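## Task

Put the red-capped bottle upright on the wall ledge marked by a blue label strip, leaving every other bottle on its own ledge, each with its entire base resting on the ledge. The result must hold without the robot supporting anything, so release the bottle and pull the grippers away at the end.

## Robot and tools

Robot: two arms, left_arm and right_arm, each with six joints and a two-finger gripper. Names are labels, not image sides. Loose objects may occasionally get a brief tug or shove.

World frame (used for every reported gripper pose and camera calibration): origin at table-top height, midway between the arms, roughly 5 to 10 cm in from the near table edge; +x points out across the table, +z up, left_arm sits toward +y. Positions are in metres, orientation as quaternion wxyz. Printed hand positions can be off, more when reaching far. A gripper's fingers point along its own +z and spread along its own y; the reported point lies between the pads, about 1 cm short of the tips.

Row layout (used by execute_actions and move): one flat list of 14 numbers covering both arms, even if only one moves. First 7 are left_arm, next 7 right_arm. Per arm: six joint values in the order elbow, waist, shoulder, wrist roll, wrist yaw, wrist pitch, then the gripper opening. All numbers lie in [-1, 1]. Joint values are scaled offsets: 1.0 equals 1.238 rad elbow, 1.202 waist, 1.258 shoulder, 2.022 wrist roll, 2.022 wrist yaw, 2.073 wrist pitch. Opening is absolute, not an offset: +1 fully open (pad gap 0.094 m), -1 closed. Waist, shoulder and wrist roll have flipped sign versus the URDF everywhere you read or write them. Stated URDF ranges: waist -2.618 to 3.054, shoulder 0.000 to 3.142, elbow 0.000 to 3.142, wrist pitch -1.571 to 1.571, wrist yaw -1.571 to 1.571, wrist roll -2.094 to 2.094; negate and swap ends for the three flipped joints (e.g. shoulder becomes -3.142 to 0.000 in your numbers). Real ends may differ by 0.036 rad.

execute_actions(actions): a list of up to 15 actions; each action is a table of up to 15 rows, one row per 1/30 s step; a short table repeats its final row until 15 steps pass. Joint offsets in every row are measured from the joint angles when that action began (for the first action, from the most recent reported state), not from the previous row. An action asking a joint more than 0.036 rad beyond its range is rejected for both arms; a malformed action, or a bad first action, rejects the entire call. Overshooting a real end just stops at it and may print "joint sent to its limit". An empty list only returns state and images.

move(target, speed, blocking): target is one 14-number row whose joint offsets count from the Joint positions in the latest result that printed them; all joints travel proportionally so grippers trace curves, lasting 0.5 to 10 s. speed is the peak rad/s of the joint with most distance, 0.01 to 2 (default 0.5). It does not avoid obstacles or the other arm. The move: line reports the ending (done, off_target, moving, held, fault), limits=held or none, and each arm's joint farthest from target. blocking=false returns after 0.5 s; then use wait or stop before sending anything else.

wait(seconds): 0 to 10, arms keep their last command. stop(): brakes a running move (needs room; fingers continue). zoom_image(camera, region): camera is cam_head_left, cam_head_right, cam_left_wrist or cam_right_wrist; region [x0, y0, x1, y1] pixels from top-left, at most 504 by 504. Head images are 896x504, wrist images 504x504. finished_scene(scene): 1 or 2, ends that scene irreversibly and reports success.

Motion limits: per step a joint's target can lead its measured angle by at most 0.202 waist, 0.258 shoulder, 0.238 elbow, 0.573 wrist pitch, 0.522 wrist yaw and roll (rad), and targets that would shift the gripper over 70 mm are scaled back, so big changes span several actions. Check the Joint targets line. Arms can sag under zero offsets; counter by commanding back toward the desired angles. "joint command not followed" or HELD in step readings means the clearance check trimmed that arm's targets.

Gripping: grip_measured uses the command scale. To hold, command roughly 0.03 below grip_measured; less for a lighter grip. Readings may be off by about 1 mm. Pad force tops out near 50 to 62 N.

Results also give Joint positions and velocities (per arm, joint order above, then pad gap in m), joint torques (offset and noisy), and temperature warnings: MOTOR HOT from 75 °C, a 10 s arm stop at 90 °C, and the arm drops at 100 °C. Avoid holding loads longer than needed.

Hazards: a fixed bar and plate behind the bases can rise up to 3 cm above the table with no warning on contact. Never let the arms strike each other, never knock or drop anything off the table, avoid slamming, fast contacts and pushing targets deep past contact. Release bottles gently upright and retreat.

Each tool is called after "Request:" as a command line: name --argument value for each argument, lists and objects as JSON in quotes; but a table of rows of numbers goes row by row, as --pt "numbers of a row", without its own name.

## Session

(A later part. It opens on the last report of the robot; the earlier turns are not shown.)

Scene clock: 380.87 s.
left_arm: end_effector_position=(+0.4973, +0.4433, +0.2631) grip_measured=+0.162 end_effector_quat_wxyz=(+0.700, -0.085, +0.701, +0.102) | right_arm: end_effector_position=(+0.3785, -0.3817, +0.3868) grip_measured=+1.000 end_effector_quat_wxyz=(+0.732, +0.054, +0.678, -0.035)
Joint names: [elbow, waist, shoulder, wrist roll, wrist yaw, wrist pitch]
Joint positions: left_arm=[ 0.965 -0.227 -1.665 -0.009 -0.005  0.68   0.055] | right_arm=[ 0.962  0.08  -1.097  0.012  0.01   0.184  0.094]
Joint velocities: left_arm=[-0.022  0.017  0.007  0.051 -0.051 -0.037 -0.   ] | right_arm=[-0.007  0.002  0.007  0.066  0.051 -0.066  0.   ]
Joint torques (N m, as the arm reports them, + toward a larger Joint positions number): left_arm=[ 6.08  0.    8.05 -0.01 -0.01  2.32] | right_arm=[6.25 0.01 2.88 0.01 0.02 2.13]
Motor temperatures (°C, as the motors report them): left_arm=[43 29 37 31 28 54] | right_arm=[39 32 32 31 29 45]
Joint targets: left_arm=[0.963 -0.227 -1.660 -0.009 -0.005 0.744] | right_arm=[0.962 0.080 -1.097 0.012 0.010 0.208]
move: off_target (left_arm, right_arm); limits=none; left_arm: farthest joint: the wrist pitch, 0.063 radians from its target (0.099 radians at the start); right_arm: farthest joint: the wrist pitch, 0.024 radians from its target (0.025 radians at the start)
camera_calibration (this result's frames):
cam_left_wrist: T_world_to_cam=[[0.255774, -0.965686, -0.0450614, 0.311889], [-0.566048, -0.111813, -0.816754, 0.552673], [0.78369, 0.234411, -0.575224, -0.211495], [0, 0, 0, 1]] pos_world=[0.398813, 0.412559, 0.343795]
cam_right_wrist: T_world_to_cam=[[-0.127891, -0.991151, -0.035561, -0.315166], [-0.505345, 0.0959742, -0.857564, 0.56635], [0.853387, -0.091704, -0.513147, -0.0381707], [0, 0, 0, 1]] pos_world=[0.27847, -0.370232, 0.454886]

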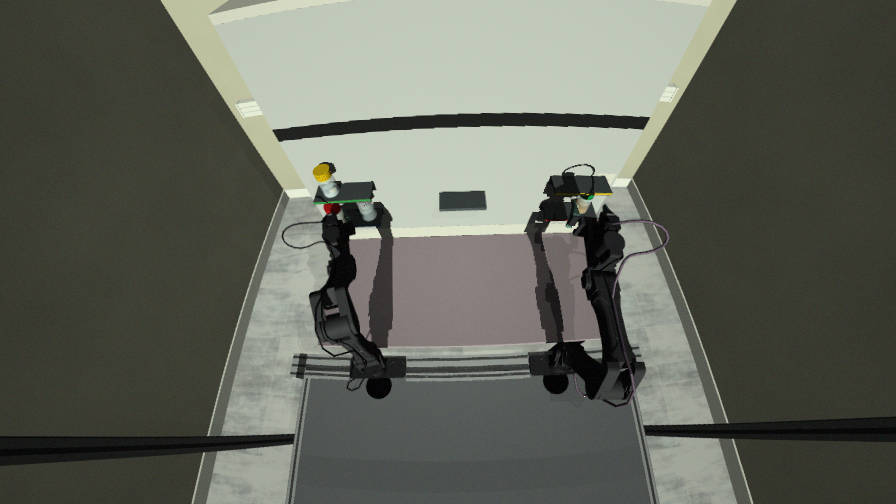

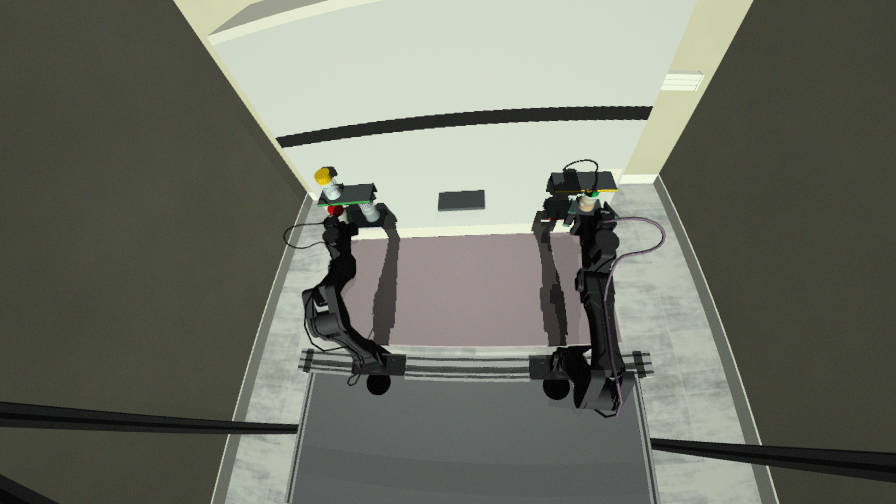

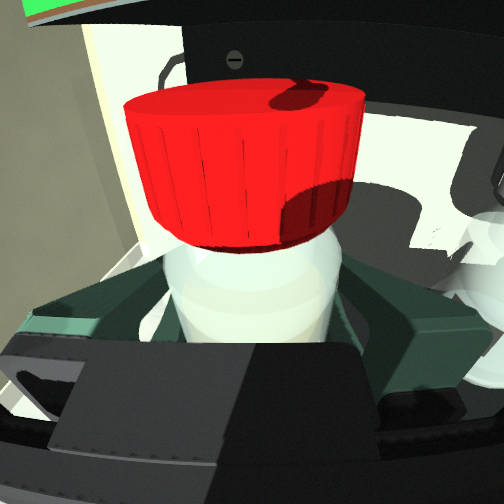

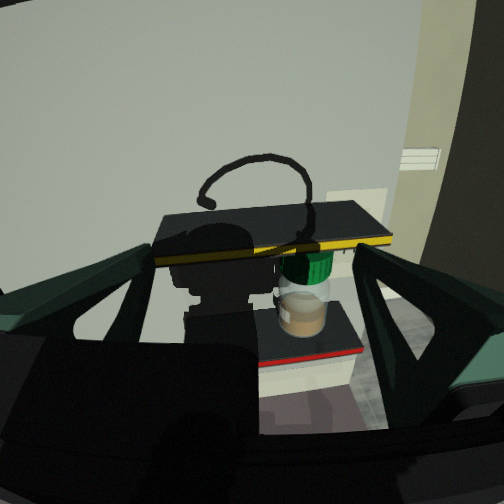

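Request:
move --target '[0,0,-0.034,0,0,0.052,0.12, 0,0,0,0,0,0.012,1]' --speed 0.08

Scene clock: 386.37 s.
left_arm: end_effector_position=(+0.5029, +0.4448, +0.2598) grip_measured=+0.162 end_effector_quat_wxyz=(+0.709, -0.084, +0.692, +0.103) | right_arm: end_effector_position=(+0.3784, -0.3817, +0.3870) grip_measured=+1.000 end_effector_quat_wxyz=(+0.732, +0.054, +0.678, -0.035)
Joint names: [elbow, waist, shoulder, wrist roll, wrist yaw, wrist pitch]
Joint positions: left_arm=[ 0.965 -0.227 -1.704 -0.009 -0.005  0.745  0.055] | right_arm=[ 0.962  0.08  -1.097  0.012  0.01   0.184  0.094]
Joint velocities: left_arm=[-0.002 -0.007 -0.002 -0.007 -0.007  0.066  0.   ] | right_arm=[-0.017  0.012  0.012  0.037 -0.066  0.051  0.   ]
Joint torques (N m, as the arm reports them, + toward a larger Joint positions number): left_arm=[ 6.14  0.01  7.58  0.   -0.01  2.14] | right_arm=[6.33 0.   2.95 0.01 0.02 2.12]
Motor temperatures (°C, as the motors report them): left_arm=[42 29 37 31 28 54] | right_arm=[39 32 32 31 29 45]
Joint targets: left_arm=[0.965 -0.227 -1.708 -0.009 -0.005 0.788] | right_arm=[0.962 0.080 -1.097 0.012 0.010 0.209]
move: off_target (left_arm, right_arm); limits=none; left_arm: farthest joint: the wrist pitch, 0.043 radians from its target (0.107 radians at the start); right_arm: farthest joint: the wrist pitch, 0.025 radians from its target (0.025 radians at the start)
camera_calibration (this result's frames):
cam_left_wrist: T_world_to_cam=[[0.25652, -0.965487, -0.0450935, 0.311343], [-0.545742, -0.106176, -0.831199, 0.544316], [0.797724, 0.237828, -0.554143, -0.232146], [0, 0, 0, 1]] pos_world=[0.402379, 0.413602, 0.337833]
cam_right_wrist: T_world_to_cam=[[-0.127897, -0.991149, -0.0355713, -0.315161], [-0.504693, 0.0959159, -0.857954, 0.566387], [0.853773, -0.0917769, -0.512493, -0.0384885], [0, 0, 0, 1]] pos_world=[0.278404, -0.370229, 0.454998]

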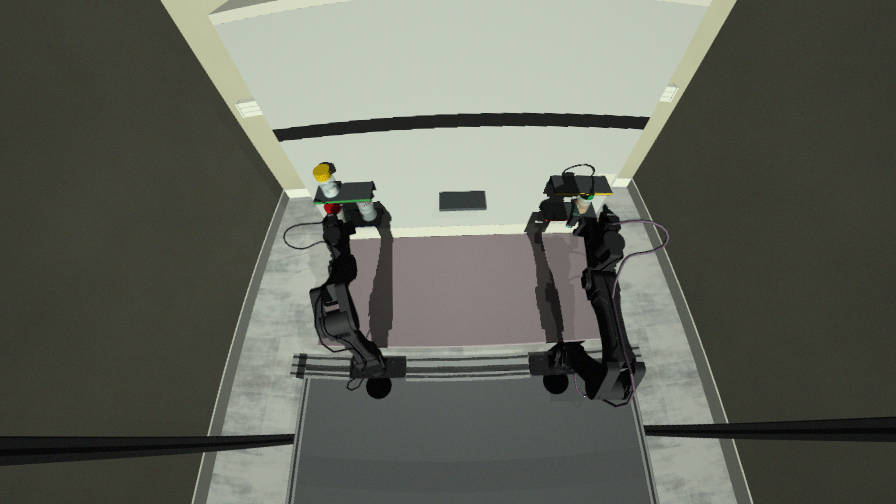

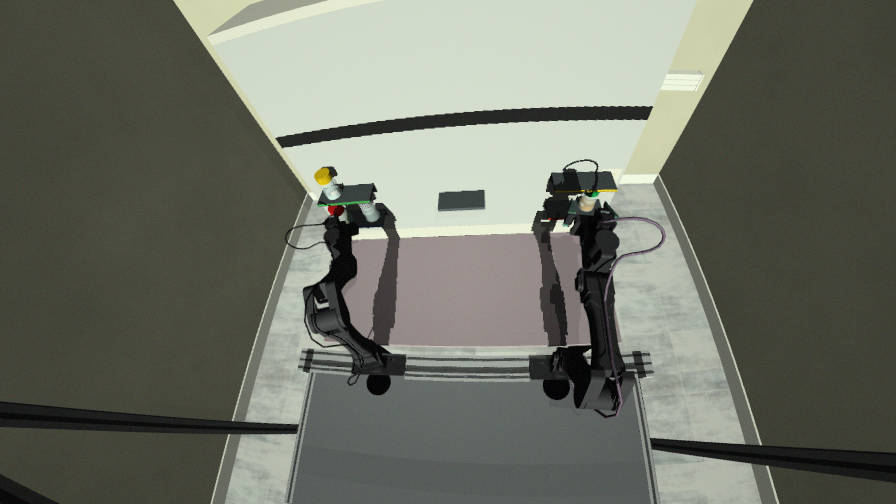

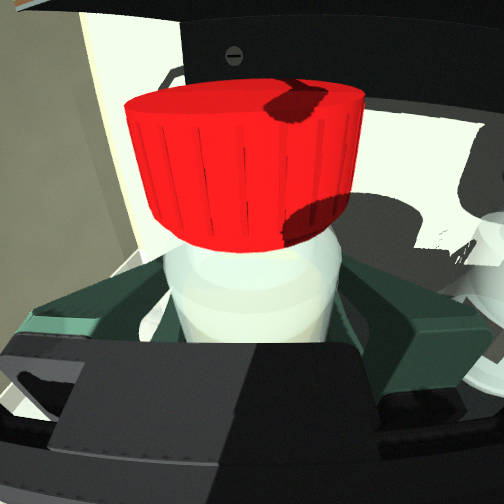

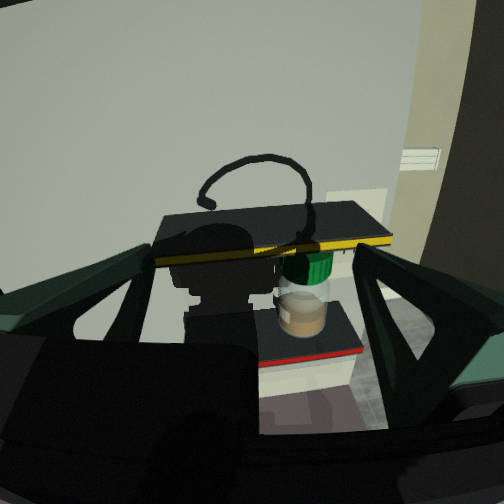

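Request:
execute_actions --actions '[[[0,0,0,0,0,0.005,0.12, 0,0,0,0,0,0.012,1]],[[0,0,0,0,0,0.008,0.2, 0,0,0,0,0,0,1]],[[0,0,0,0,0,0.01,0.35, 0,0,0,0,0,0,1]],[[0,0,0,0,0,0.012,0.65, 0,0,0,0,0,0.012,1]]]'

Scene clock: 393.43 s.
left_arm: end_effector_position=(+0.5028, +0.4448, +0.2636) grip_measured=+0.648 end_effector_quat_wxyz=(+0.715, -0.083, +0.687, +0.104) | right_arm: end_effector_position=(+0.3787, -0.3816, +0.3841) grip_measured=+1.000 end_effector_quat_wxyz=(+0.728, +0.055, +0.682, -0.035)
Joint names: [elbow, waist, shoulder, wrist roll, wrist yaw, wrist pitch]
Joint positions: left_arm=[ 0.965 -0.227 -1.704 -0.009 -0.005  0.761  0.077] | right_arm=[ 0.962  0.08  -1.097  0.012  0.01   0.173  0.094]
Joint velocities: left_arm=[ 0.012 -0.027  0.012  0.022 -0.007 -0.007 -0.   ] | right_arm=[-0.007  0.022  0.012  0.007 -0.007  0.007  0.   ]
Joint torques (N m, as the arm reports them, + toward a larger Joint positions number): left_arm=[ 6.13  0.01  7.89  0.   -0.01  1.88] | right_arm=[ 6.3  -0.03  2.91  0.    0.03  2.14]
Motor temperatures (°C, as the motors report them): left_arm=[42 29 37 31 28 53] | right_arm=[39 32 32 31 29 45]
Joint targets: left_arm=[0.965 -0.227 -1.704 -0.009 -0.005 0.775] | right_arm=[0.962 0.080 -1.097 0.012 0.010 0.197]
Step readings (joint positions; steps 1 to 15: 1st action; 16 to 30: 2nd action; 31 to 45: 3rd action; 46 to 60: 4th action):
0: left_arm=[0.965 -0.227 -1.704 -0.009 -0.005 0.745] | right_arm=[0.962 0.080 -1.097 0.012 0.010 0.185]
1: left_arm=[0.965 -0.227 -1.704 -0.009 -0.005 0.745] | right_arm=[0.962 0.080 -1.097 0.012 0.010 0.185]
2: left_arm=[0.965 -0.227 -1.704 -0.009 -0.005 0.745] | right_arm=[0.962 0.080 -1.097 0.012 0.010 0.185]
4: left_arm=[0.965 -0.227 -1.704 -0.009 -0.005 0.745] | right_arm=[0.962 0.080 -1.097 0.012 0.010 0.185]
8: left_arm=[0.965 -0.227 -1.704 -0.009 -0.005 0.745] | right_arm=[0.962 0.080 -1.097 0.012 0.010 0.185]
15: left_arm=[0.965 -0.227 -1.704 -0.009 -0.005 0.745] | right_arm=[0.962 0.080 -1.097 0.012 0.010 0.185]
16: left_arm=[0.965 -0.227 -1.704 -0.009 -0.005 0.745] | right_arm=[0.962 0.080 -1.097 0.012 0.010 0.185]
17: left_arm=[0.965 -0.227 -1.704 -0.009 -0.005 0.745] | right_arm=[0.962 0.080 -1.097 0.012 0.010 0.184]
19: left_arm=[0.965 -0.227 -1.704 -0.009 -0.005 0.745] | right_arm=[0.962 0.080 -1.097 0.012 0.010 0.182]
23: left_arm=[0.965 -0.227 -1.704 -0.009 -0.005 0.745] | right_arm=[0.962 0.080 -1.097 0.012 0.010 0.180]
30: left_arm=[0.965 -0.227 -1.704 -0.009 -0.005 0.745] | right_arm=[0.962 0.080 -1.097 0.012 0.010 0.179]
31: left_arm=[0.965 -0.227 -1.704 -0.009 -0.005 0.745] | right_arm=[0.962 0.080 -1.097 0.012 0.010 0.178]
32: left_arm=[0.965 -0.227 -1.704 -0.009 -0.005 0.746] | right_arm=[0.962 0.080 -1.097 0.012 0.010 0.177]
34: left_arm=[0.965 -0.227 -1.704 -0.009 -0.005 0.749] | right_arm=[0.962 0.080 -1.097 0.012 0.010 0.175]
38: left_arm=[0.965 -0.227 -1.704 -0.009 -0.005 0.750] | right_arm=[0.962 0.080 -1.097 0.012 0.010 0.173]
45: left_arm=[0.965 -0.227 -1.704 -0.009 -0.005 0.751] | right_arm=[0.962 0.080 -1.097 0.012 0.010 0.172]
46: left_arm=[0.965 -0.227 -1.704 -0.009 -0.005 0.752] | right_arm=[0.962 0.080 -1.097 0.012 0.010 0.172]
47: left_arm=[0.965 -0.227 -1.704 -0.009 -0.005 0.753] | right_arm=[0.962 0.080 -1.097 0.012 0.010 0.172]
49: left_arm=[0.965 -0.227 -1.704 -0.009 -0.005 0.757] | right_arm=[0.962 0.080 -1.097 0.012 0.010 0.173]
53: left_arm=[0.965 -0.227 -1.704 -0.009 -0.005 0.760] | right_arm=[0.962 0.080 -1.097 0.012 0.010 0.173]
60: Joint positions above
camera_calibration (this result's frames):
cam_left_wrist: T_world_to_cam=[[0.256999, -0.965341, -0.0454842, 0.311258], [-0.532914, -0.102299, -0.839963, 0.541638], [0.806197, 0.240109, -0.540734, -0.238735], [0, 0, 0, 1]] pos_world=[0.401121, 0.413201, 0.340021]
cam_right_wrist: T_world_to_cam=[[-0.127809, -0.991166, -0.0354183, -0.315235], [-0.514452, 0.0967844, -0.85204, 0.565805], [0.847941, -0.0906775, -0.522277, -0.0337252], [0, 0, 0, 1]] pos_world=[0.279386, -0.370269, 0.45331]

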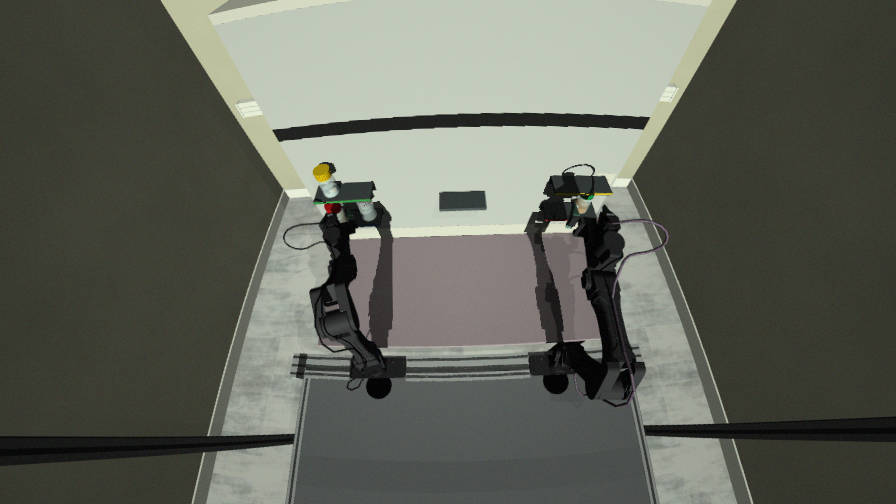

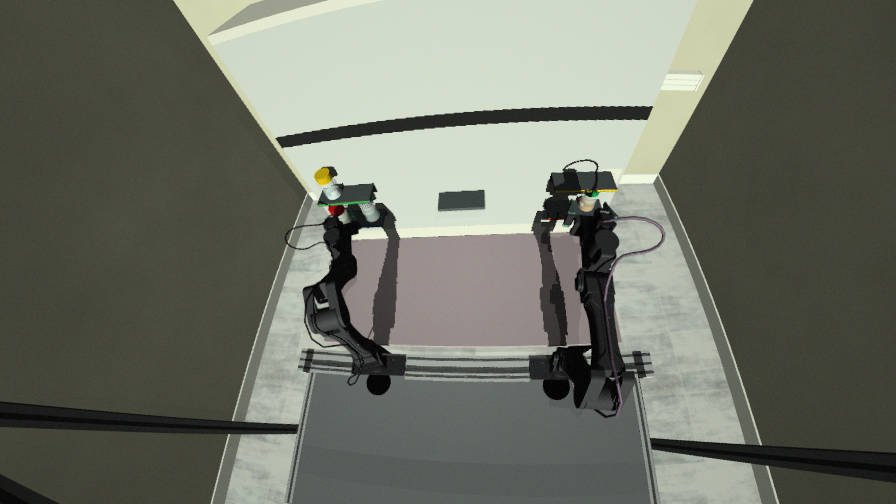

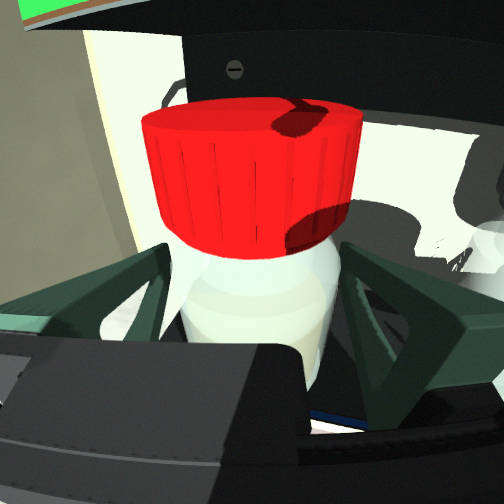

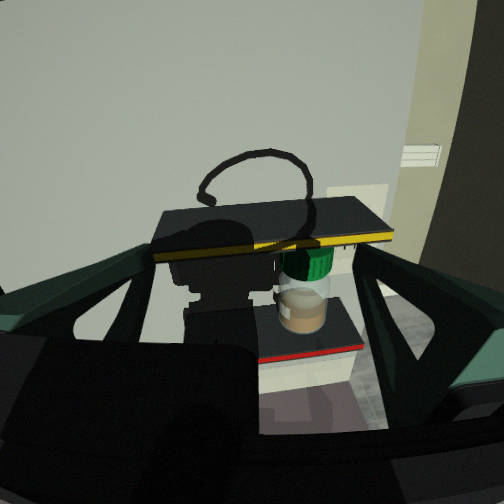

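Request:
move --target '[-0.285,0,0.415,0,0,-0.085,0.65, 0,0,0,0,0,0.012,1]' --speed 0.5

Scene clock: 399.53 s.
left_arm: end_effector_position=(+0.3927, +0.4151, +0.2857) grip_measured=+0.648 end_effector_quat_wxyz=(+0.717, -0.083, +0.684, +0.104) | right_arm: end_effector_position=(+0.3786, -0.3816, +0.3842) grip_measured=+1.000 end_effector_quat_wxyz=(+0.729, +0.055, +0.682, -0.035)
Joint names: [elbow, waist, shoulder, wrist roll, wrist yaw, wrist pitch]
Joint positions: left_arm=[ 0.628 -0.227 -1.202 -0.009 -0.005  0.603  0.077] | right_arm=[ 0.962  0.08  -1.097  0.012  0.01   0.173  0.094]
Joint velocities: left_arm=[-0.007  0.027  0.007  0.022  0.022  0.037  0.001] | right_arm=[ 0.002  0.012  0.017 -0.051 -0.007  0.007  0.   ]
Joint torques (N m, as the arm reports them, + toward a larger Joint positions number): left_arm=[ 5.38  0.01  5.33  0.   -0.02  1.55] | right_arm=[ 6.3  -0.01  2.94  0.    0.03  2.14]
Motor temperatures (°C, as the motors report them): left_arm=[41 29 37 31 28 52] | right_arm=[39 32 32 31 29 45]
Joint targets: left_arm=[0.613 -0.227 -1.182 -0.009 -0.005 0.585] | right_arm=[0.962 0.080 -1.097 0.012 0.010 0.197]
move: off_target (right_arm); limits=none; left_arm: farthest joint: the shoulder, 0.020 radians from its target (0.522 radians at the start); right_arm: farthest joint: the wrist pitch, 0.025 radians from its target (0.025 radians at the start)
camera_calibration (this result's frames):
cam_left_wrist: T_world_to_cam=[[0.257214, -0.965283, -0.0454861, 0.311785], [-0.527029, -0.10067, -0.843864, 0.49663], [0.809988, 0.241026, -0.534626, -0.134521], [0, 0, 0, 1]] pos_world=[0.290504, 0.38338, 0.361352]
cam_right_wrist: T_world_to_cam=[[-0.127812, -0.991166, -0.0354234, -0.315232], [-0.514127, 0.0967557, -0.852239, 0.565825], [0.848137, -0.0907144, -0.521952, -0.0338838], [0, 0, 0, 1]] pos_world=[0.279354, -0.370268, 0.453366]

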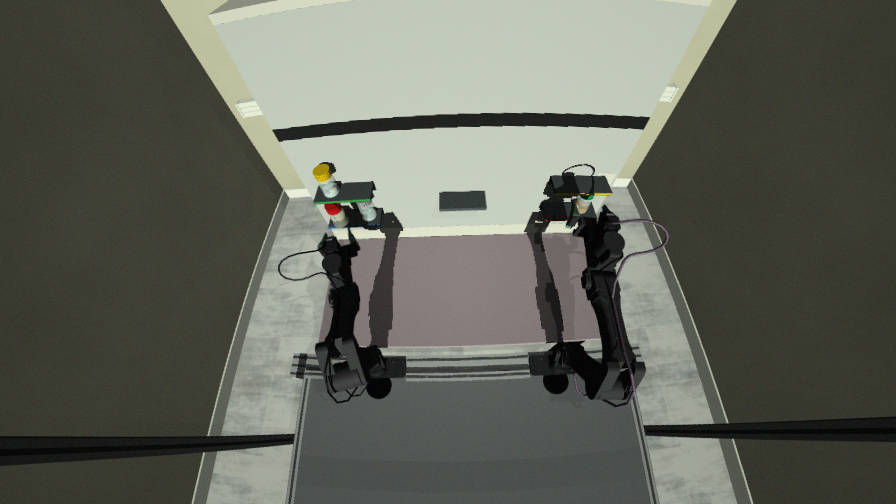

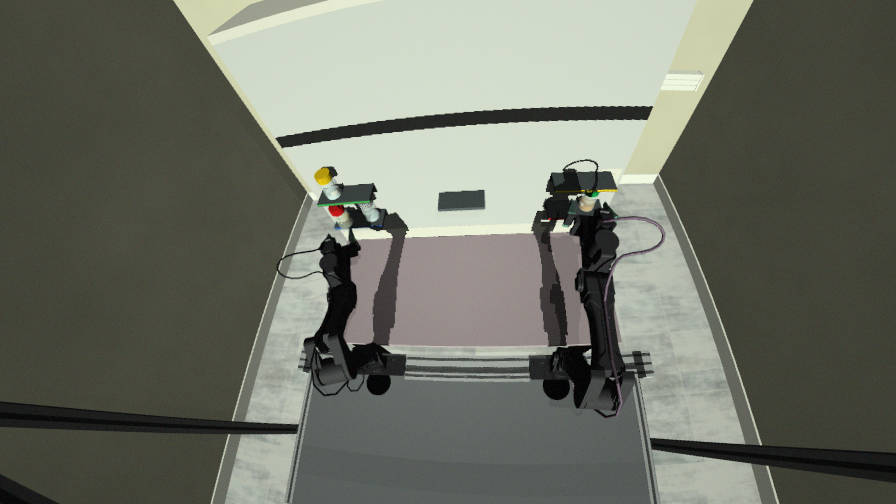

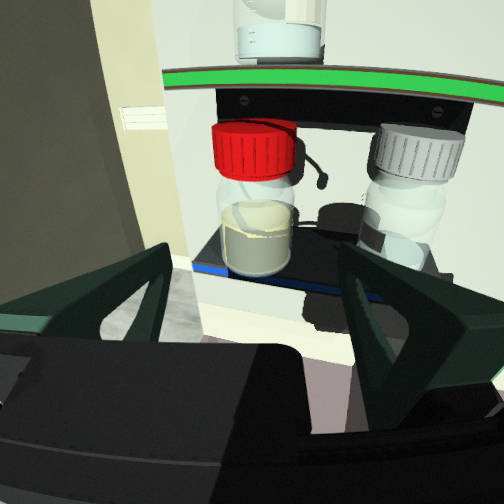

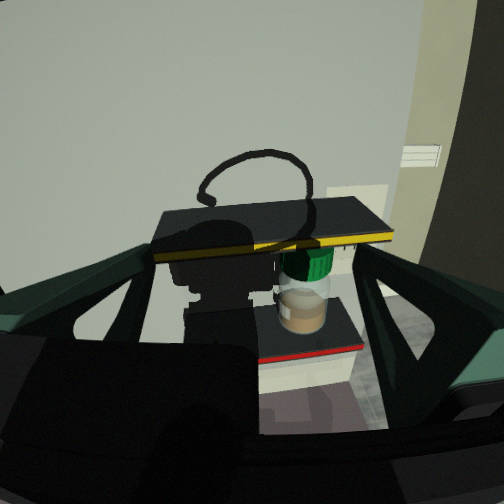

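Request:
zoom_image --camera "cam_left_wrist" --region '[180,200,340,310]'

Request:
zoom_image --camera "cam_head_left" --region '[300,160,400,250]'

Region (180, 200, 340, 310) of cam_left_wrist's 504x504 image, scaled by 3.150, with more detail than that image has; it fills the top 346 rows of this view, and the rest is white.

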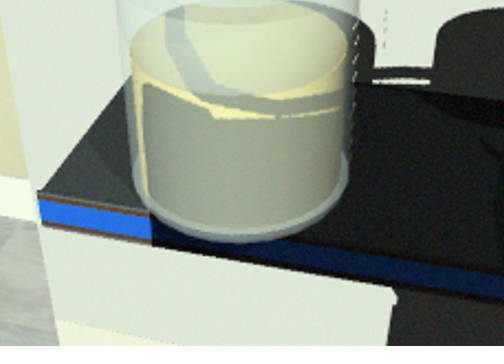

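Region (300, 160, 400, 250) of cam_head_left's 896x504 image, scaled by 5.040, with more detail than that image has; it fills the top 454 rows of this view, and the rest is white.

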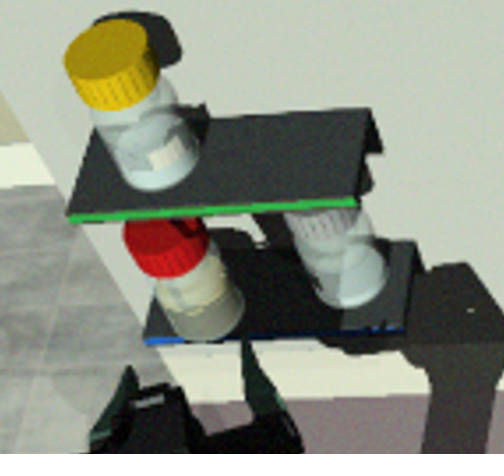

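Request:
move --target '[0.305,0,-0.396,0,0,0.078,0.7, 0,0,0,0,0,0.012,1]' --speed 0.35

Scene clock: 418.07 s.
left_arm: end_effector_position=(+0.5018, +0.4444, +0.2693) grip_measured=+0.698 end_effector_quat_wxyz=(+0.717, -0.083, +0.684, +0.104) | right_arm: end_effector_position=(+0.3786, -0.3816, +0.3844) grip_measured=+1.000 end_effector_quat_wxyz=(+0.729, +0.055, +0.682, -0.035)
Joint names: [elbow, waist, shoulder, wrist roll, wrist yaw, wrist pitch]
Joint positions: left_arm=[ 0.971 -0.227 -1.693 -0.009 -0.005  0.75   0.08 ] | right_arm=[ 0.962  0.08  -1.097  0.012  0.01   0.174  0.094]
Joint velocities: left_arm=[-0.002  0.002 -0.002 -0.007 -0.051  0.037  0.001] | right_arm=[-0.012  0.002  0.002  0.081  0.066  0.007  0.   ]
Joint torques (N m, as the arm reports them, + toward a larger Joint positions number): left_arm=[ 8.55  0.01  7.29  0.   -0.01  1.86] | right_arm=[ 6.29 -0.06  2.93  0.    0.02  2.14]
Motor temperatures (°C, as the motors report them): left_arm=[41 29 36 31 28 50] | right_arm=[39 32 32 31 29 45]
Joint targets: left_arm=[1.006 -0.227 -1.700 -0.009 -0.005 0.765] | right_arm=[0.962 0.080 -1.097 0.012 0.010 0.198]
move: off_target (left_arm, right_arm); limits=none; left_arm: farthest joint: the elbow, 0.034 radians from its target (0.377 radians at the start); right_arm: farthest joint: the wrist pitch, 0.024 radians from its target (0.024 radians at the start)
camera_calibration (this result's frames):
cam_left_wrist: T_world_to_cam=[[0.25718, -0.965293, -0.0454859, 0.31132], [-0.52796, -0.100928, -0.843251, 0.543659], [0.809393, 0.240882, -0.535593, -0.238135], [0, 0, 0, 1]] pos_world=[0.39971, 0.412747, 0.345059]
cam_right_wrist: T_world_to_cam=[[-0.127818, -0.991164, -0.0354336, -0.315227], [-0.513479, 0.0966981, -0.852637, 0.565866], [0.848529, -0.0907879, -0.521302, -0.0342012], [0, 0, 0, 1]] pos_world=[0.279289, -0.370265, 0.453479]

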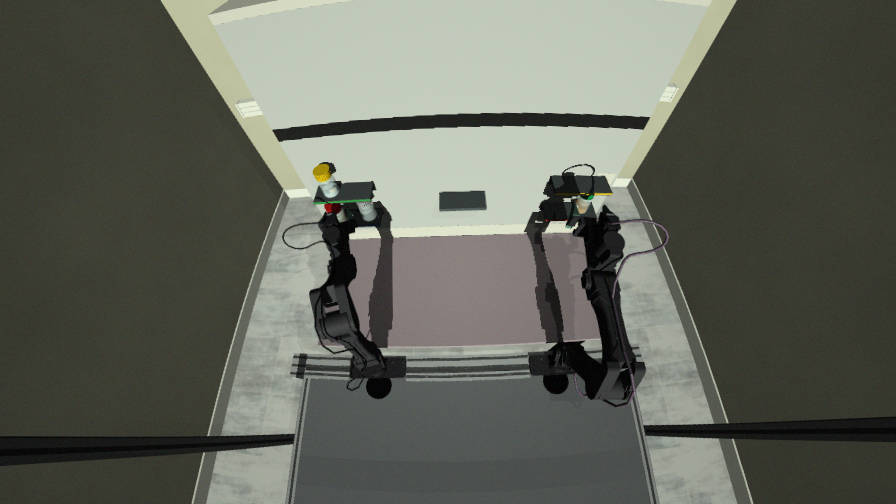

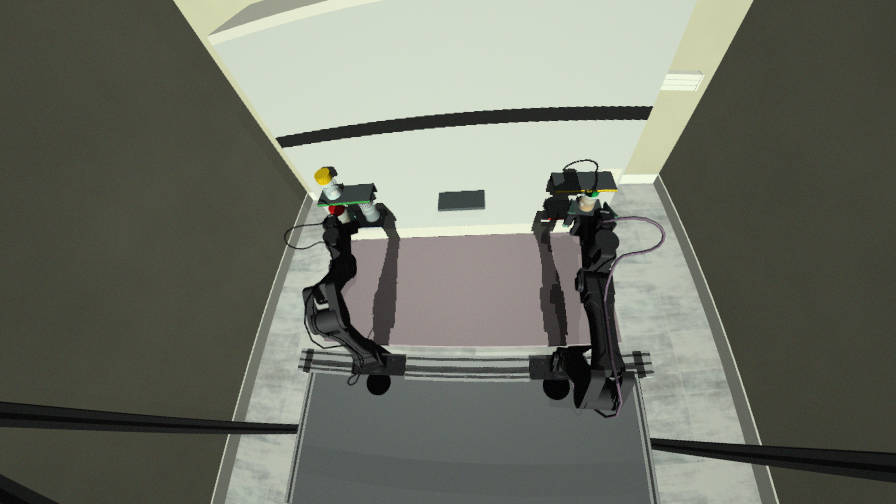

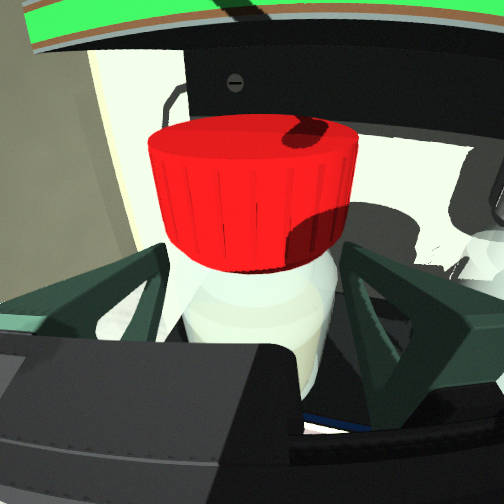

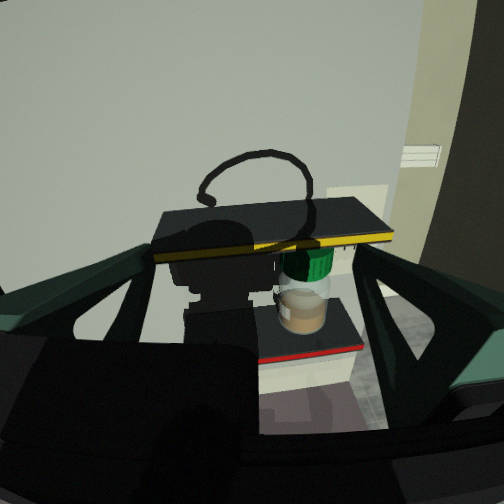

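Request:
execute_actions --actions '[[[0.028,0,0,0,0,0.007,0.35, 0,0,0,0,0,0.012,1]],[[0.028,0,0,0,0,0.007,0.12, 0,0,0,0,0,0.012,1]],[[0.028,0,0,0,0,0.007,0.12, 0,0,0,0,0,0.012,1]],[[0.06,0,0,0,0,0.02,0.12, 0,0,0,0,0,0.012,1]]]'

Scene clock: 424.77 s.
left_arm: end_effector_position=(+0.5058, +0.4452, +0.2810) grip_measured=+0.155 end_effector_quat_wxyz=(+0.725, -0.082, +0.676, +0.105) | right_arm: end_effector_position=(+0.3786, -0.3816, +0.3852) grip_measured=+1.000 end_effector_quat_wxyz=(+0.730, +0.054, +0.681, -0.035)
Joint names: [elbow, waist, shoulder, wrist roll, wrist yaw, wrist pitch]
Joint positions: left_arm=[ 1.003 -0.227 -1.699 -0.009 -0.004  0.749  0.054] | right_arm=[ 0.962  0.08  -1.097  0.012  0.01   0.177  0.094]
Joint velocities: left_arm=[ 0.012 -0.002  0.002 -0.081  0.007 -0.037  0.   ] | right_arm=[-0.007 -0.007  0.002 -0.007 -0.037 -0.037  0.   ]
Joint torques (N m, as the arm reports them, + toward a larger Joint positions number): left_arm=[ 9.24  0.05  8.46  0.   -0.01  2.13] | right_arm=[6.27 0.03 2.9  0.01 0.01 2.15]
Motor temperatures (°C, as the motors report them): left_arm=[42 29 37 31 28 50] | right_arm=[39 32 32 31 29 45]
Joint targets: left_arm=[1.046 -0.227 -1.693 -0.009 -0.004 0.792] | right_arm=[0.962 0.080 -1.097 0.012 0.010 0.201]
Step readings (joint positions; steps 1 to 15: 1st action; 16 to 30: 2nd action; 31 to 45: 3rd action; 46 to 60: 4th action):
0: left_arm=[0.971 -0.227 -1.693 -0.009 -0.005 0.750] | right_arm=[0.962 0.080 -1.097 0.012 0.010 0.174]
1: left_arm=[0.971 -0.227 -1.693 -0.009 -0.005 0.750] | right_arm=[0.962 0.080 -1.097 0.012 0.010 0.174]
2: left_arm=[0.971 -0.227 -1.693 -0.009 -0.005 0.750] | right_arm=[0.962 0.080 -1.097 0.012 0.010 0.174]
4: left_arm=[0.971 -0.227 -1.693 -0.009 -0.005 0.750] | right_arm=[0.962 0.080 -1.097 0.012 0.010 0.174]
8: left_arm=[0.971 -0.227 -1.693 -0.009 -0.005 0.750] | right_arm=[0.962 0.080 -1.097 0.012 0.010 0.175]
15: left_arm=[0.971 -0.227 -1.693 -0.009 -0.005 0.750] | right_arm=[0.962 0.080 -1.097 0.012 0.010 0.175]
16: left_arm=[0.971 -0.227 -1.693 -0.009 -0.005 0.750] | right_arm=[0.962 0.080 -1.097 0.012 0.010 0.175]
17: left_arm=[0.971 -0.227 -1.693 -0.009 -0.004 0.751] | right_arm=[0.962 0.080 -1.097 0.012 0.010 0.175]
19: left_arm=[0.971 -0.227 -1.693 -0.009 -0.004 0.751] | right_arm=[0.962 0.080 -1.097 0.012 0.010 0.175]
23: left_arm=[0.971 -0.227 -1.693 -0.009 -0.004 0.751] | right_arm=[0.962 0.080 -1.097 0.012 0.010 0.176]
30: left_arm=[0.971 -0.227 -1.693 -0.009 -0.004 0.751] | right_arm=[0.962 0.080 -1.097 0.012 0.010 0.176]
31: left_arm=[0.971 -0.227 -1.693 -0.009 -0.004 0.751] | right_arm=[0.962 0.080 -1.097 0.012 0.010 0.176]
32: left_arm=[0.971 -0.227 -1.693 -0.009 -0.004 0.751] | right_arm=[0.962 0.080 -1.097 0.012 0.010 0.176]
34: left_arm=[0.971 -0.227 -1.693 -0.009 -0.004 0.751] | right_arm=[0.962 0.080 -1.097 0.012 0.010 0.176]
38: left_arm=[0.971 -0.227 -1.693 -0.009 -0.004 0.751] | right_arm=[0.962 0.080 -1.097 0.012 0.010 0.176]
45: left_arm=[0.971 -0.227 -1.693 -0.009 -0.004 0.751] | right_arm=[0.962 0.080 -1.097 0.012 0.010 0.176]
46: left_arm=[0.976 -0.227 -1.694 -0.009 -0.004 0.750] | right_arm=[0.962 0.080 -1.097 0.012 0.010 0.176]
47: left_arm=[0.983 -0.227 -1.697 -0.009 -0.004 0.749] | right_arm=[0.962 0.080 -1.097 0.012 0.010 0.177]
49: left_arm=[0.995 -0.227 -1.699 -0.009 -0.004 0.749] | right_arm=[0.962 0.080 -1.097 0.012 0.010 0.177]
53: left_arm=[1.003 -0.227 -1.699 -0.009 -0.004 0.749] | right_arm=[0.962 0.080 -1.097 0.012 0.010 0.177]
60: Joint positions above
camera_calibration (this result's frames):
cam_left_wrist: T_world_to_cam=[[0.257144, -0.965317, -0.0451572, 0.31148], [-0.507965, -0.0952653, -0.856093, 0.54667], [0.8221, 0.243077, -0.514845, -0.248495], [0, 0, 0, 1]] pos_world=[0.401882, 0.413159, 0.35413]
cam_right_wrist: T_world_to_cam=[[-0.127841, -0.99116, -0.0354743, -0.315208], [-0.510881, 0.0964674, -0.854222, 0.566025], [0.850092, -0.0910818, -0.518697, -0.0354709], [0, 0, 0, 1]] pos_world=[0.279028, -0.370255, 0.45393]

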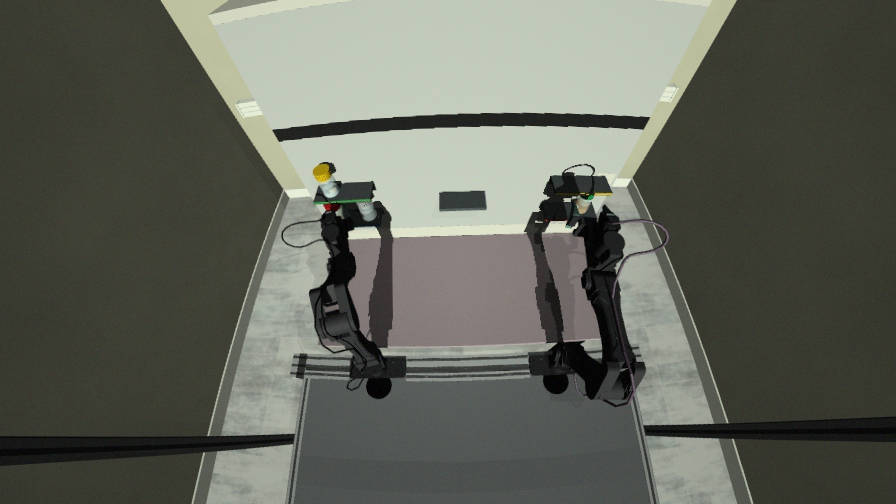

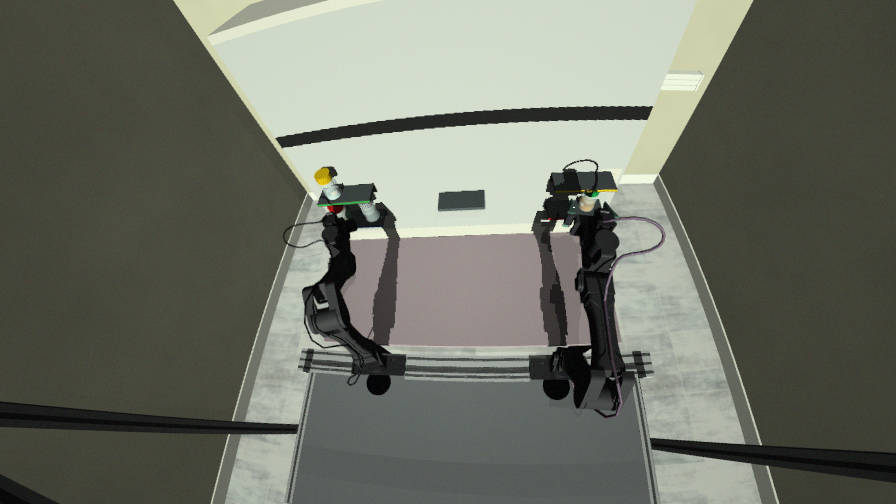

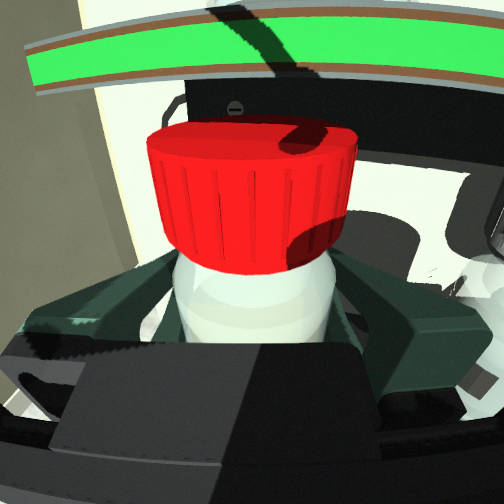

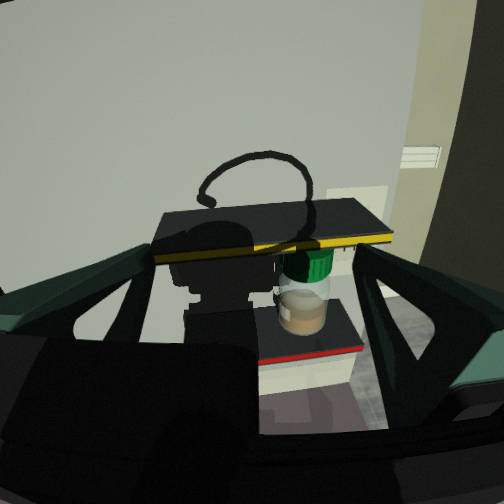

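Request:
execute_actions --actions '[]'

Scene clock: 447.57 s.
left_arm: end_effector_position=(+0.5058, +0.4452, +0.2810) grip_measured=+0.155 end_effector_quat_wxyz=(+0.725, -0.082, +0.676, +0.105) | right_arm: end_effector_position=(+0.3786, -0.3816, +0.3852) grip_measured=+1.000 end_effector_quat_wxyz=(+0.730, +0.054, +0.681, -0.035)
Joint names: [elbow, waist, shoulder, wrist roll, wrist yaw, wrist pitch]
Joint positions: left_arm=[ 1.003 -0.227 -1.699 -0.009 -0.004  0.749  0.054] | right_arm=[ 0.962  0.08  -1.097  0.012  0.01   0.177  0.094]
Joint velocities: left_arm=[-0.002  0.017 -0.007  0.037 -0.066 -0.007  0.001] | right_arm=[-0.012 -0.017  0.002  0.022 -0.007  0.081  0.   ]
Joint torques (N m, as the arm reports them, + toward a larger Joint positions number): left_arm=[ 9.16  0.01  8.41  0.   -0.01  2.13] | right_arm=[ 6.24 -0.06  2.96  0.    0.02  2.15]
Motor temperatures (°C, as the motors report them): left_arm=[44 29 38 31 28 52] | right_arm=[39 32 32 31 29 45]
Joint targets: left_arm=[1.046 -0.227 -1.693 -0.009 -0.004 0.792] | right_arm=[0.962 0.080 -1.097 0.012 0.010 0.201]
camera_calibration (this result's frames):
cam_left_wrist: T_world_to_cam=[[0.257144, -0.965317, -0.0451572, 0.31148], [-0.507965, -0.0952653, -0.856093, 0.54667], [0.8221, 0.243077, -0.514845, -0.248495], [0, 0, 0, 1]] pos_world=[0.401882, 0.413159, 0.35413]
cam_right_wrist: T_world_to_cam=[[-0.127841, -0.99116, -0.0354743, -0.315208], [-0.510881, 0.0964674, -0.854222, 0.566025], [0.850092, -0.0910818, -0.518697, -0.0354709], [0, 0, 0, 1]] pos_world=[0.279028, -0.370255, 0.45393]

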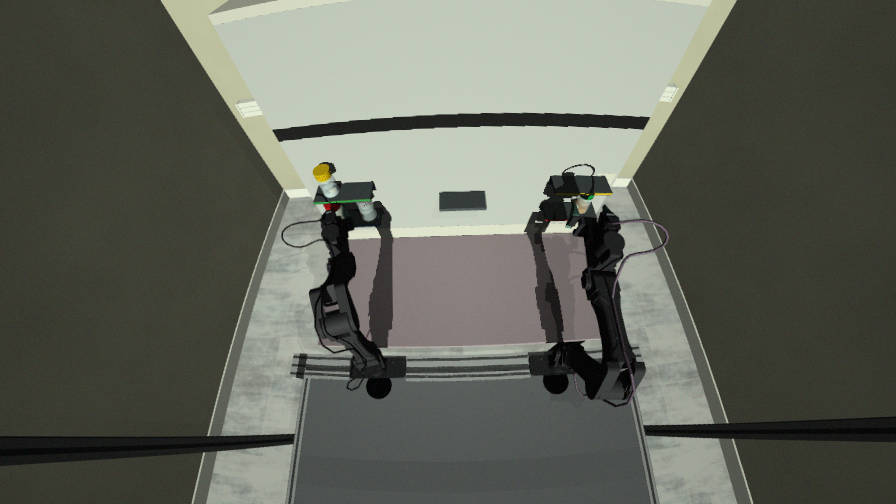

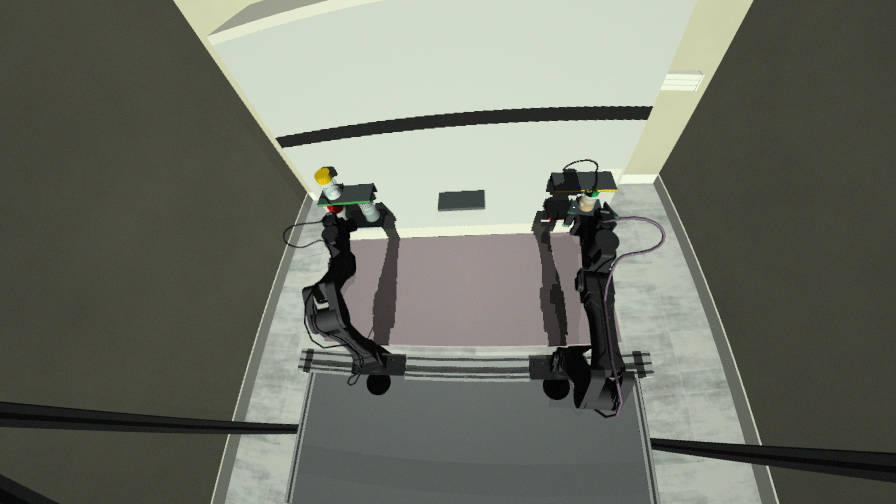

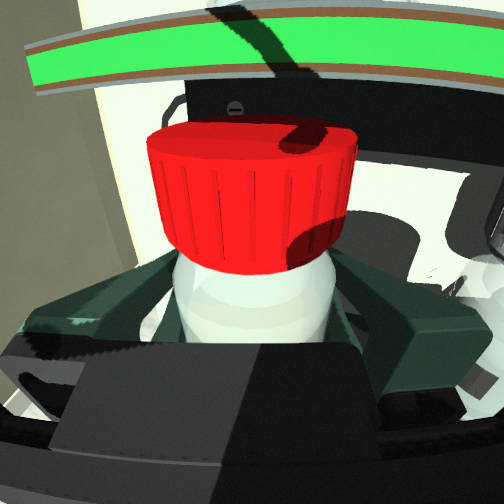

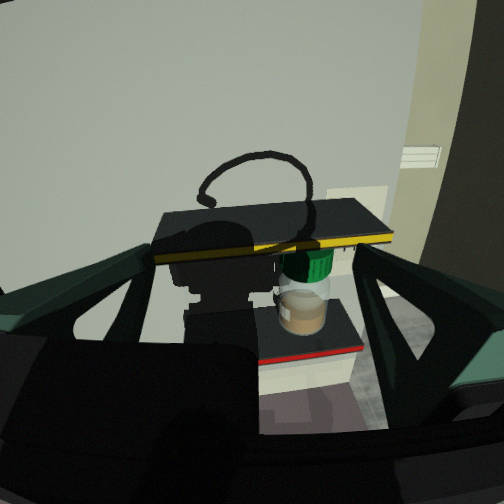

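Request:
execute_actions --actions '[[[0.045,0,-0.002,0,0,0.028,0.12,0,0,0,0,0,0.005,1],[0.052,0,-0.009,0,0,0.028,0.12,0,0,0,0,0,0.005,1],[0.059,0,-0.016,0,0,0.028,0.12,0,0,0,0,0,0.005,1],[0.066,0,-0.023,0,0,0.027,0.12,0,0,0,0,0,0.005,1],[0.073,0,-0.03,0,0,0.027,0.12,0,0,0,0,0,0.005,1],[0.08,0,-0.037,0,0,0.026,0.12,0,0,0,0,0,0.005,1],[0.087,0,-0.044,0,0,0.026,0.12,0,0,0,0,0,0.005,1],[0.094,0,-0.051,0,0,0.025,0.12,0,0,0,0,0,0.005,1],[0.101,0,-0.058,0,0,0.024,0.12,0,0,0,0,0,0.005,1],[0.108,0,-0.065,0,0,0.023,0.12,0,0,0,0,0,0.005,1],[0.112,0,-0.071,0,0,0.022,0.12,0,0,0,0,0,0.005,1]],[[0.037,0,0,0,0,0.028,0.12,0,0,0,0,0,0,1]]]'

Scene clock: 459.07 s.
left_arm: end_effector_position=(+0.5305, +0.4519, +0.2727) grip_measured=+0.155 end_effector_quat_wxyz=(+0.722, -0.082, +0.679, +0.104) | right_arm: end_effector_position=(+0.3787, -0.3816, +0.3836) grip_measured=+1.000 end_effector_quat_wxyz=(+0.728, +0.055, +0.683, -0.035)
Joint names: [elbow, waist, shoulder, wrist roll, wrist yaw, wrist pitch]
Joint positions: left_arm=[ 1.095 -0.227 -1.8   -0.009 -0.004  0.749  0.054] | right_arm=[ 0.962  0.08  -1.097  0.012  0.01   0.171  0.094]
Joint velocities: left_arm=[0.022 0.002 0.007 0.037 0.007 0.007 0.001] | right_arm=[ 0.002 -0.002 -0.002 -0.051  0.037 -0.037  0.   ]
Joint torques (N m, as the arm reports them, + toward a larger Joint positions number): left_arm=[ 9.36  0.01  9.16 -0.01 -0.01  2.27] | right_arm=[ 6.25 -0.04  2.95  0.01  0.03  1.97]
Motor temperatures (°C, as the motors report them): left_arm=[45 29 39 31 28 52] | right_arm=[39 32 32 31 29 45]
Joint targets: left_arm=[1.141 -0.227 -1.796 -0.009 -0.004 0.807] | right_arm=[0.962 0.080 -1.097 0.012 0.010 0.177]
Step readings (joint positions; steps 1 to 15: 1st action; 16 to 30: 2nd action):
0: left_arm=[1.003 -0.227 -1.699 -0.009 -0.004 0.749] | right_arm=[0.962 0.080 -1.097 0.012 0.010 0.177]
1: left_arm=[1.003 -0.227 -1.699 -0.009 -0.004 0.749] | right_arm=[0.962 0.080 -1.097 0.012 0.010 0.177]
2: left_arm=[1.006 -0.227 -1.701 -0.009 -0.004 0.749] | right_arm=[0.962 0.080 -1.097 0.012 0.010 0.177]
4: left_arm=[1.023 -0.227 -1.714 -0.009 -0.004 0.749] | right_arm=[0.962 0.080 -1.097 0.012 0.010 0.177]
8: left_arm=[1.062 -0.227 -1.750 -0.009 -0.004 0.749] | right_arm=[0.962 0.080 -1.097 0.012 0.010 0.177]
15: left_arm=[1.095 -0.227 -1.796 -0.009 -0.004 0.749] | right_arm=[0.962 0.080 -1.097 0.012 0.010 0.177]
16: left_arm=[1.095 -0.227 -1.798 -0.009 -0.004 0.749] | right_arm=[0.962 0.080 -1.097 0.012 0.010 0.176]
17: left_arm=[1.095 -0.227 -1.799 -0.009 -0.004 0.749] | right_arm=[0.962 0.080 -1.097 0.012 0.010 0.176]
19: left_arm=[1.095 -0.227 -1.800 -0.009 -0.004 0.749] | right_arm=[0.962 0.080 -1.097 0.012 0.010 0.173]
23: left_arm=[1.095 -0.227 -1.800 -0.009 -0.004 0.749] | right_arm=[0.962 0.080 -1.097 0.012 0.010 0.171]
30: Joint positions above
camera_calibration (this result's frames):
cam_left_wrist: T_world_to_cam=[[0.256887, -0.965386, -0.0451541, 0.311398], [-0.51519, -0.0972618, -0.851539, 0.556165], [0.817672, 0.242012, -0.522343, -0.26983], [0, 0, 0, 1]] pos_world=[0.427169, 0.420015, 0.346713]
cam_right_wrist: T_world_to_cam=[[-0.127791, -0.99117, -0.0353878, -0.315249], [-0.516395, 0.0969566, -0.850844, 0.565682], [0.846762, -0.0904565, -0.524225, -0.0327733], [0, 0, 0, 1]] pos_world=[0.27958, -0.370277, 0.45297]

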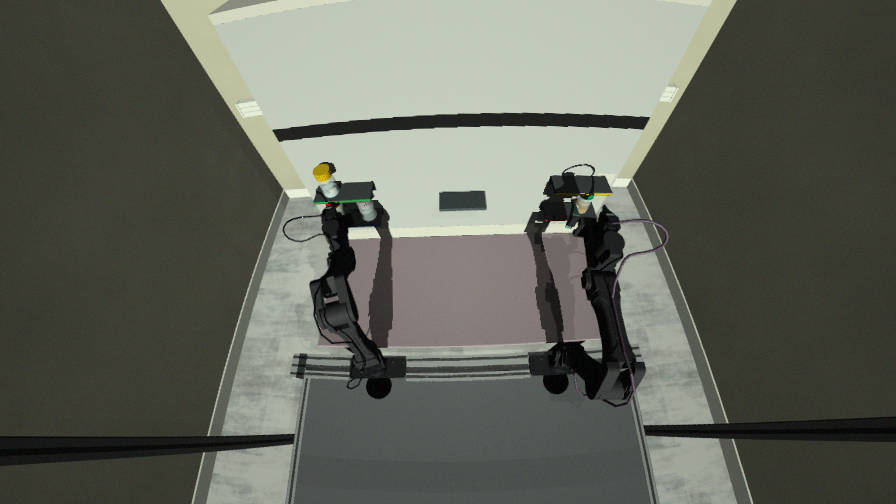

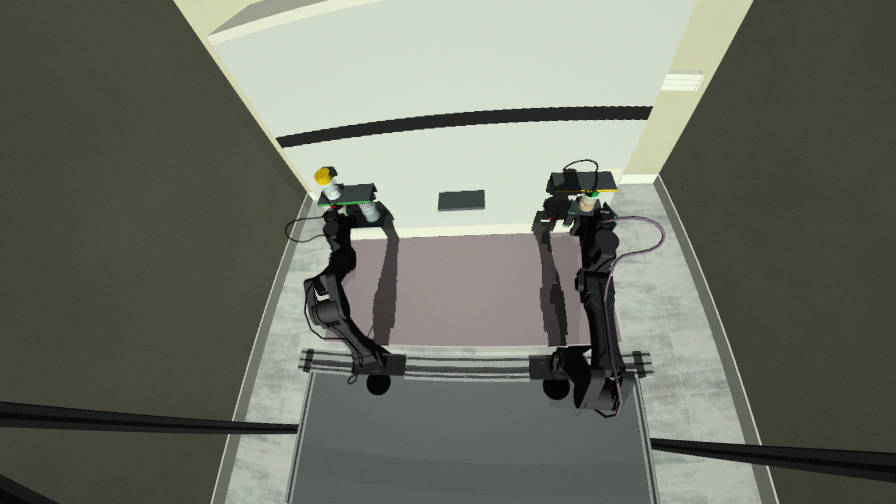

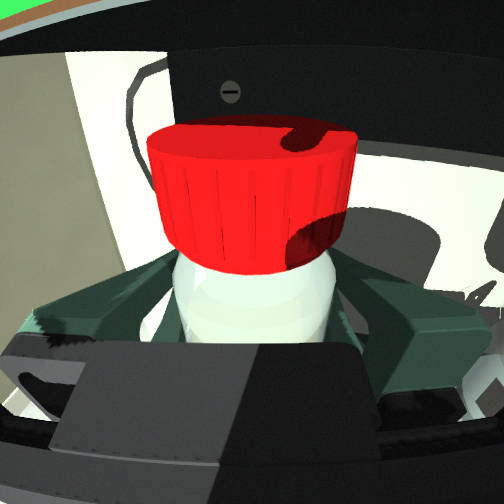

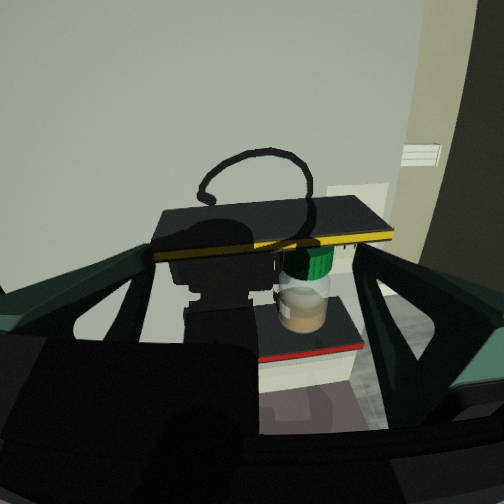

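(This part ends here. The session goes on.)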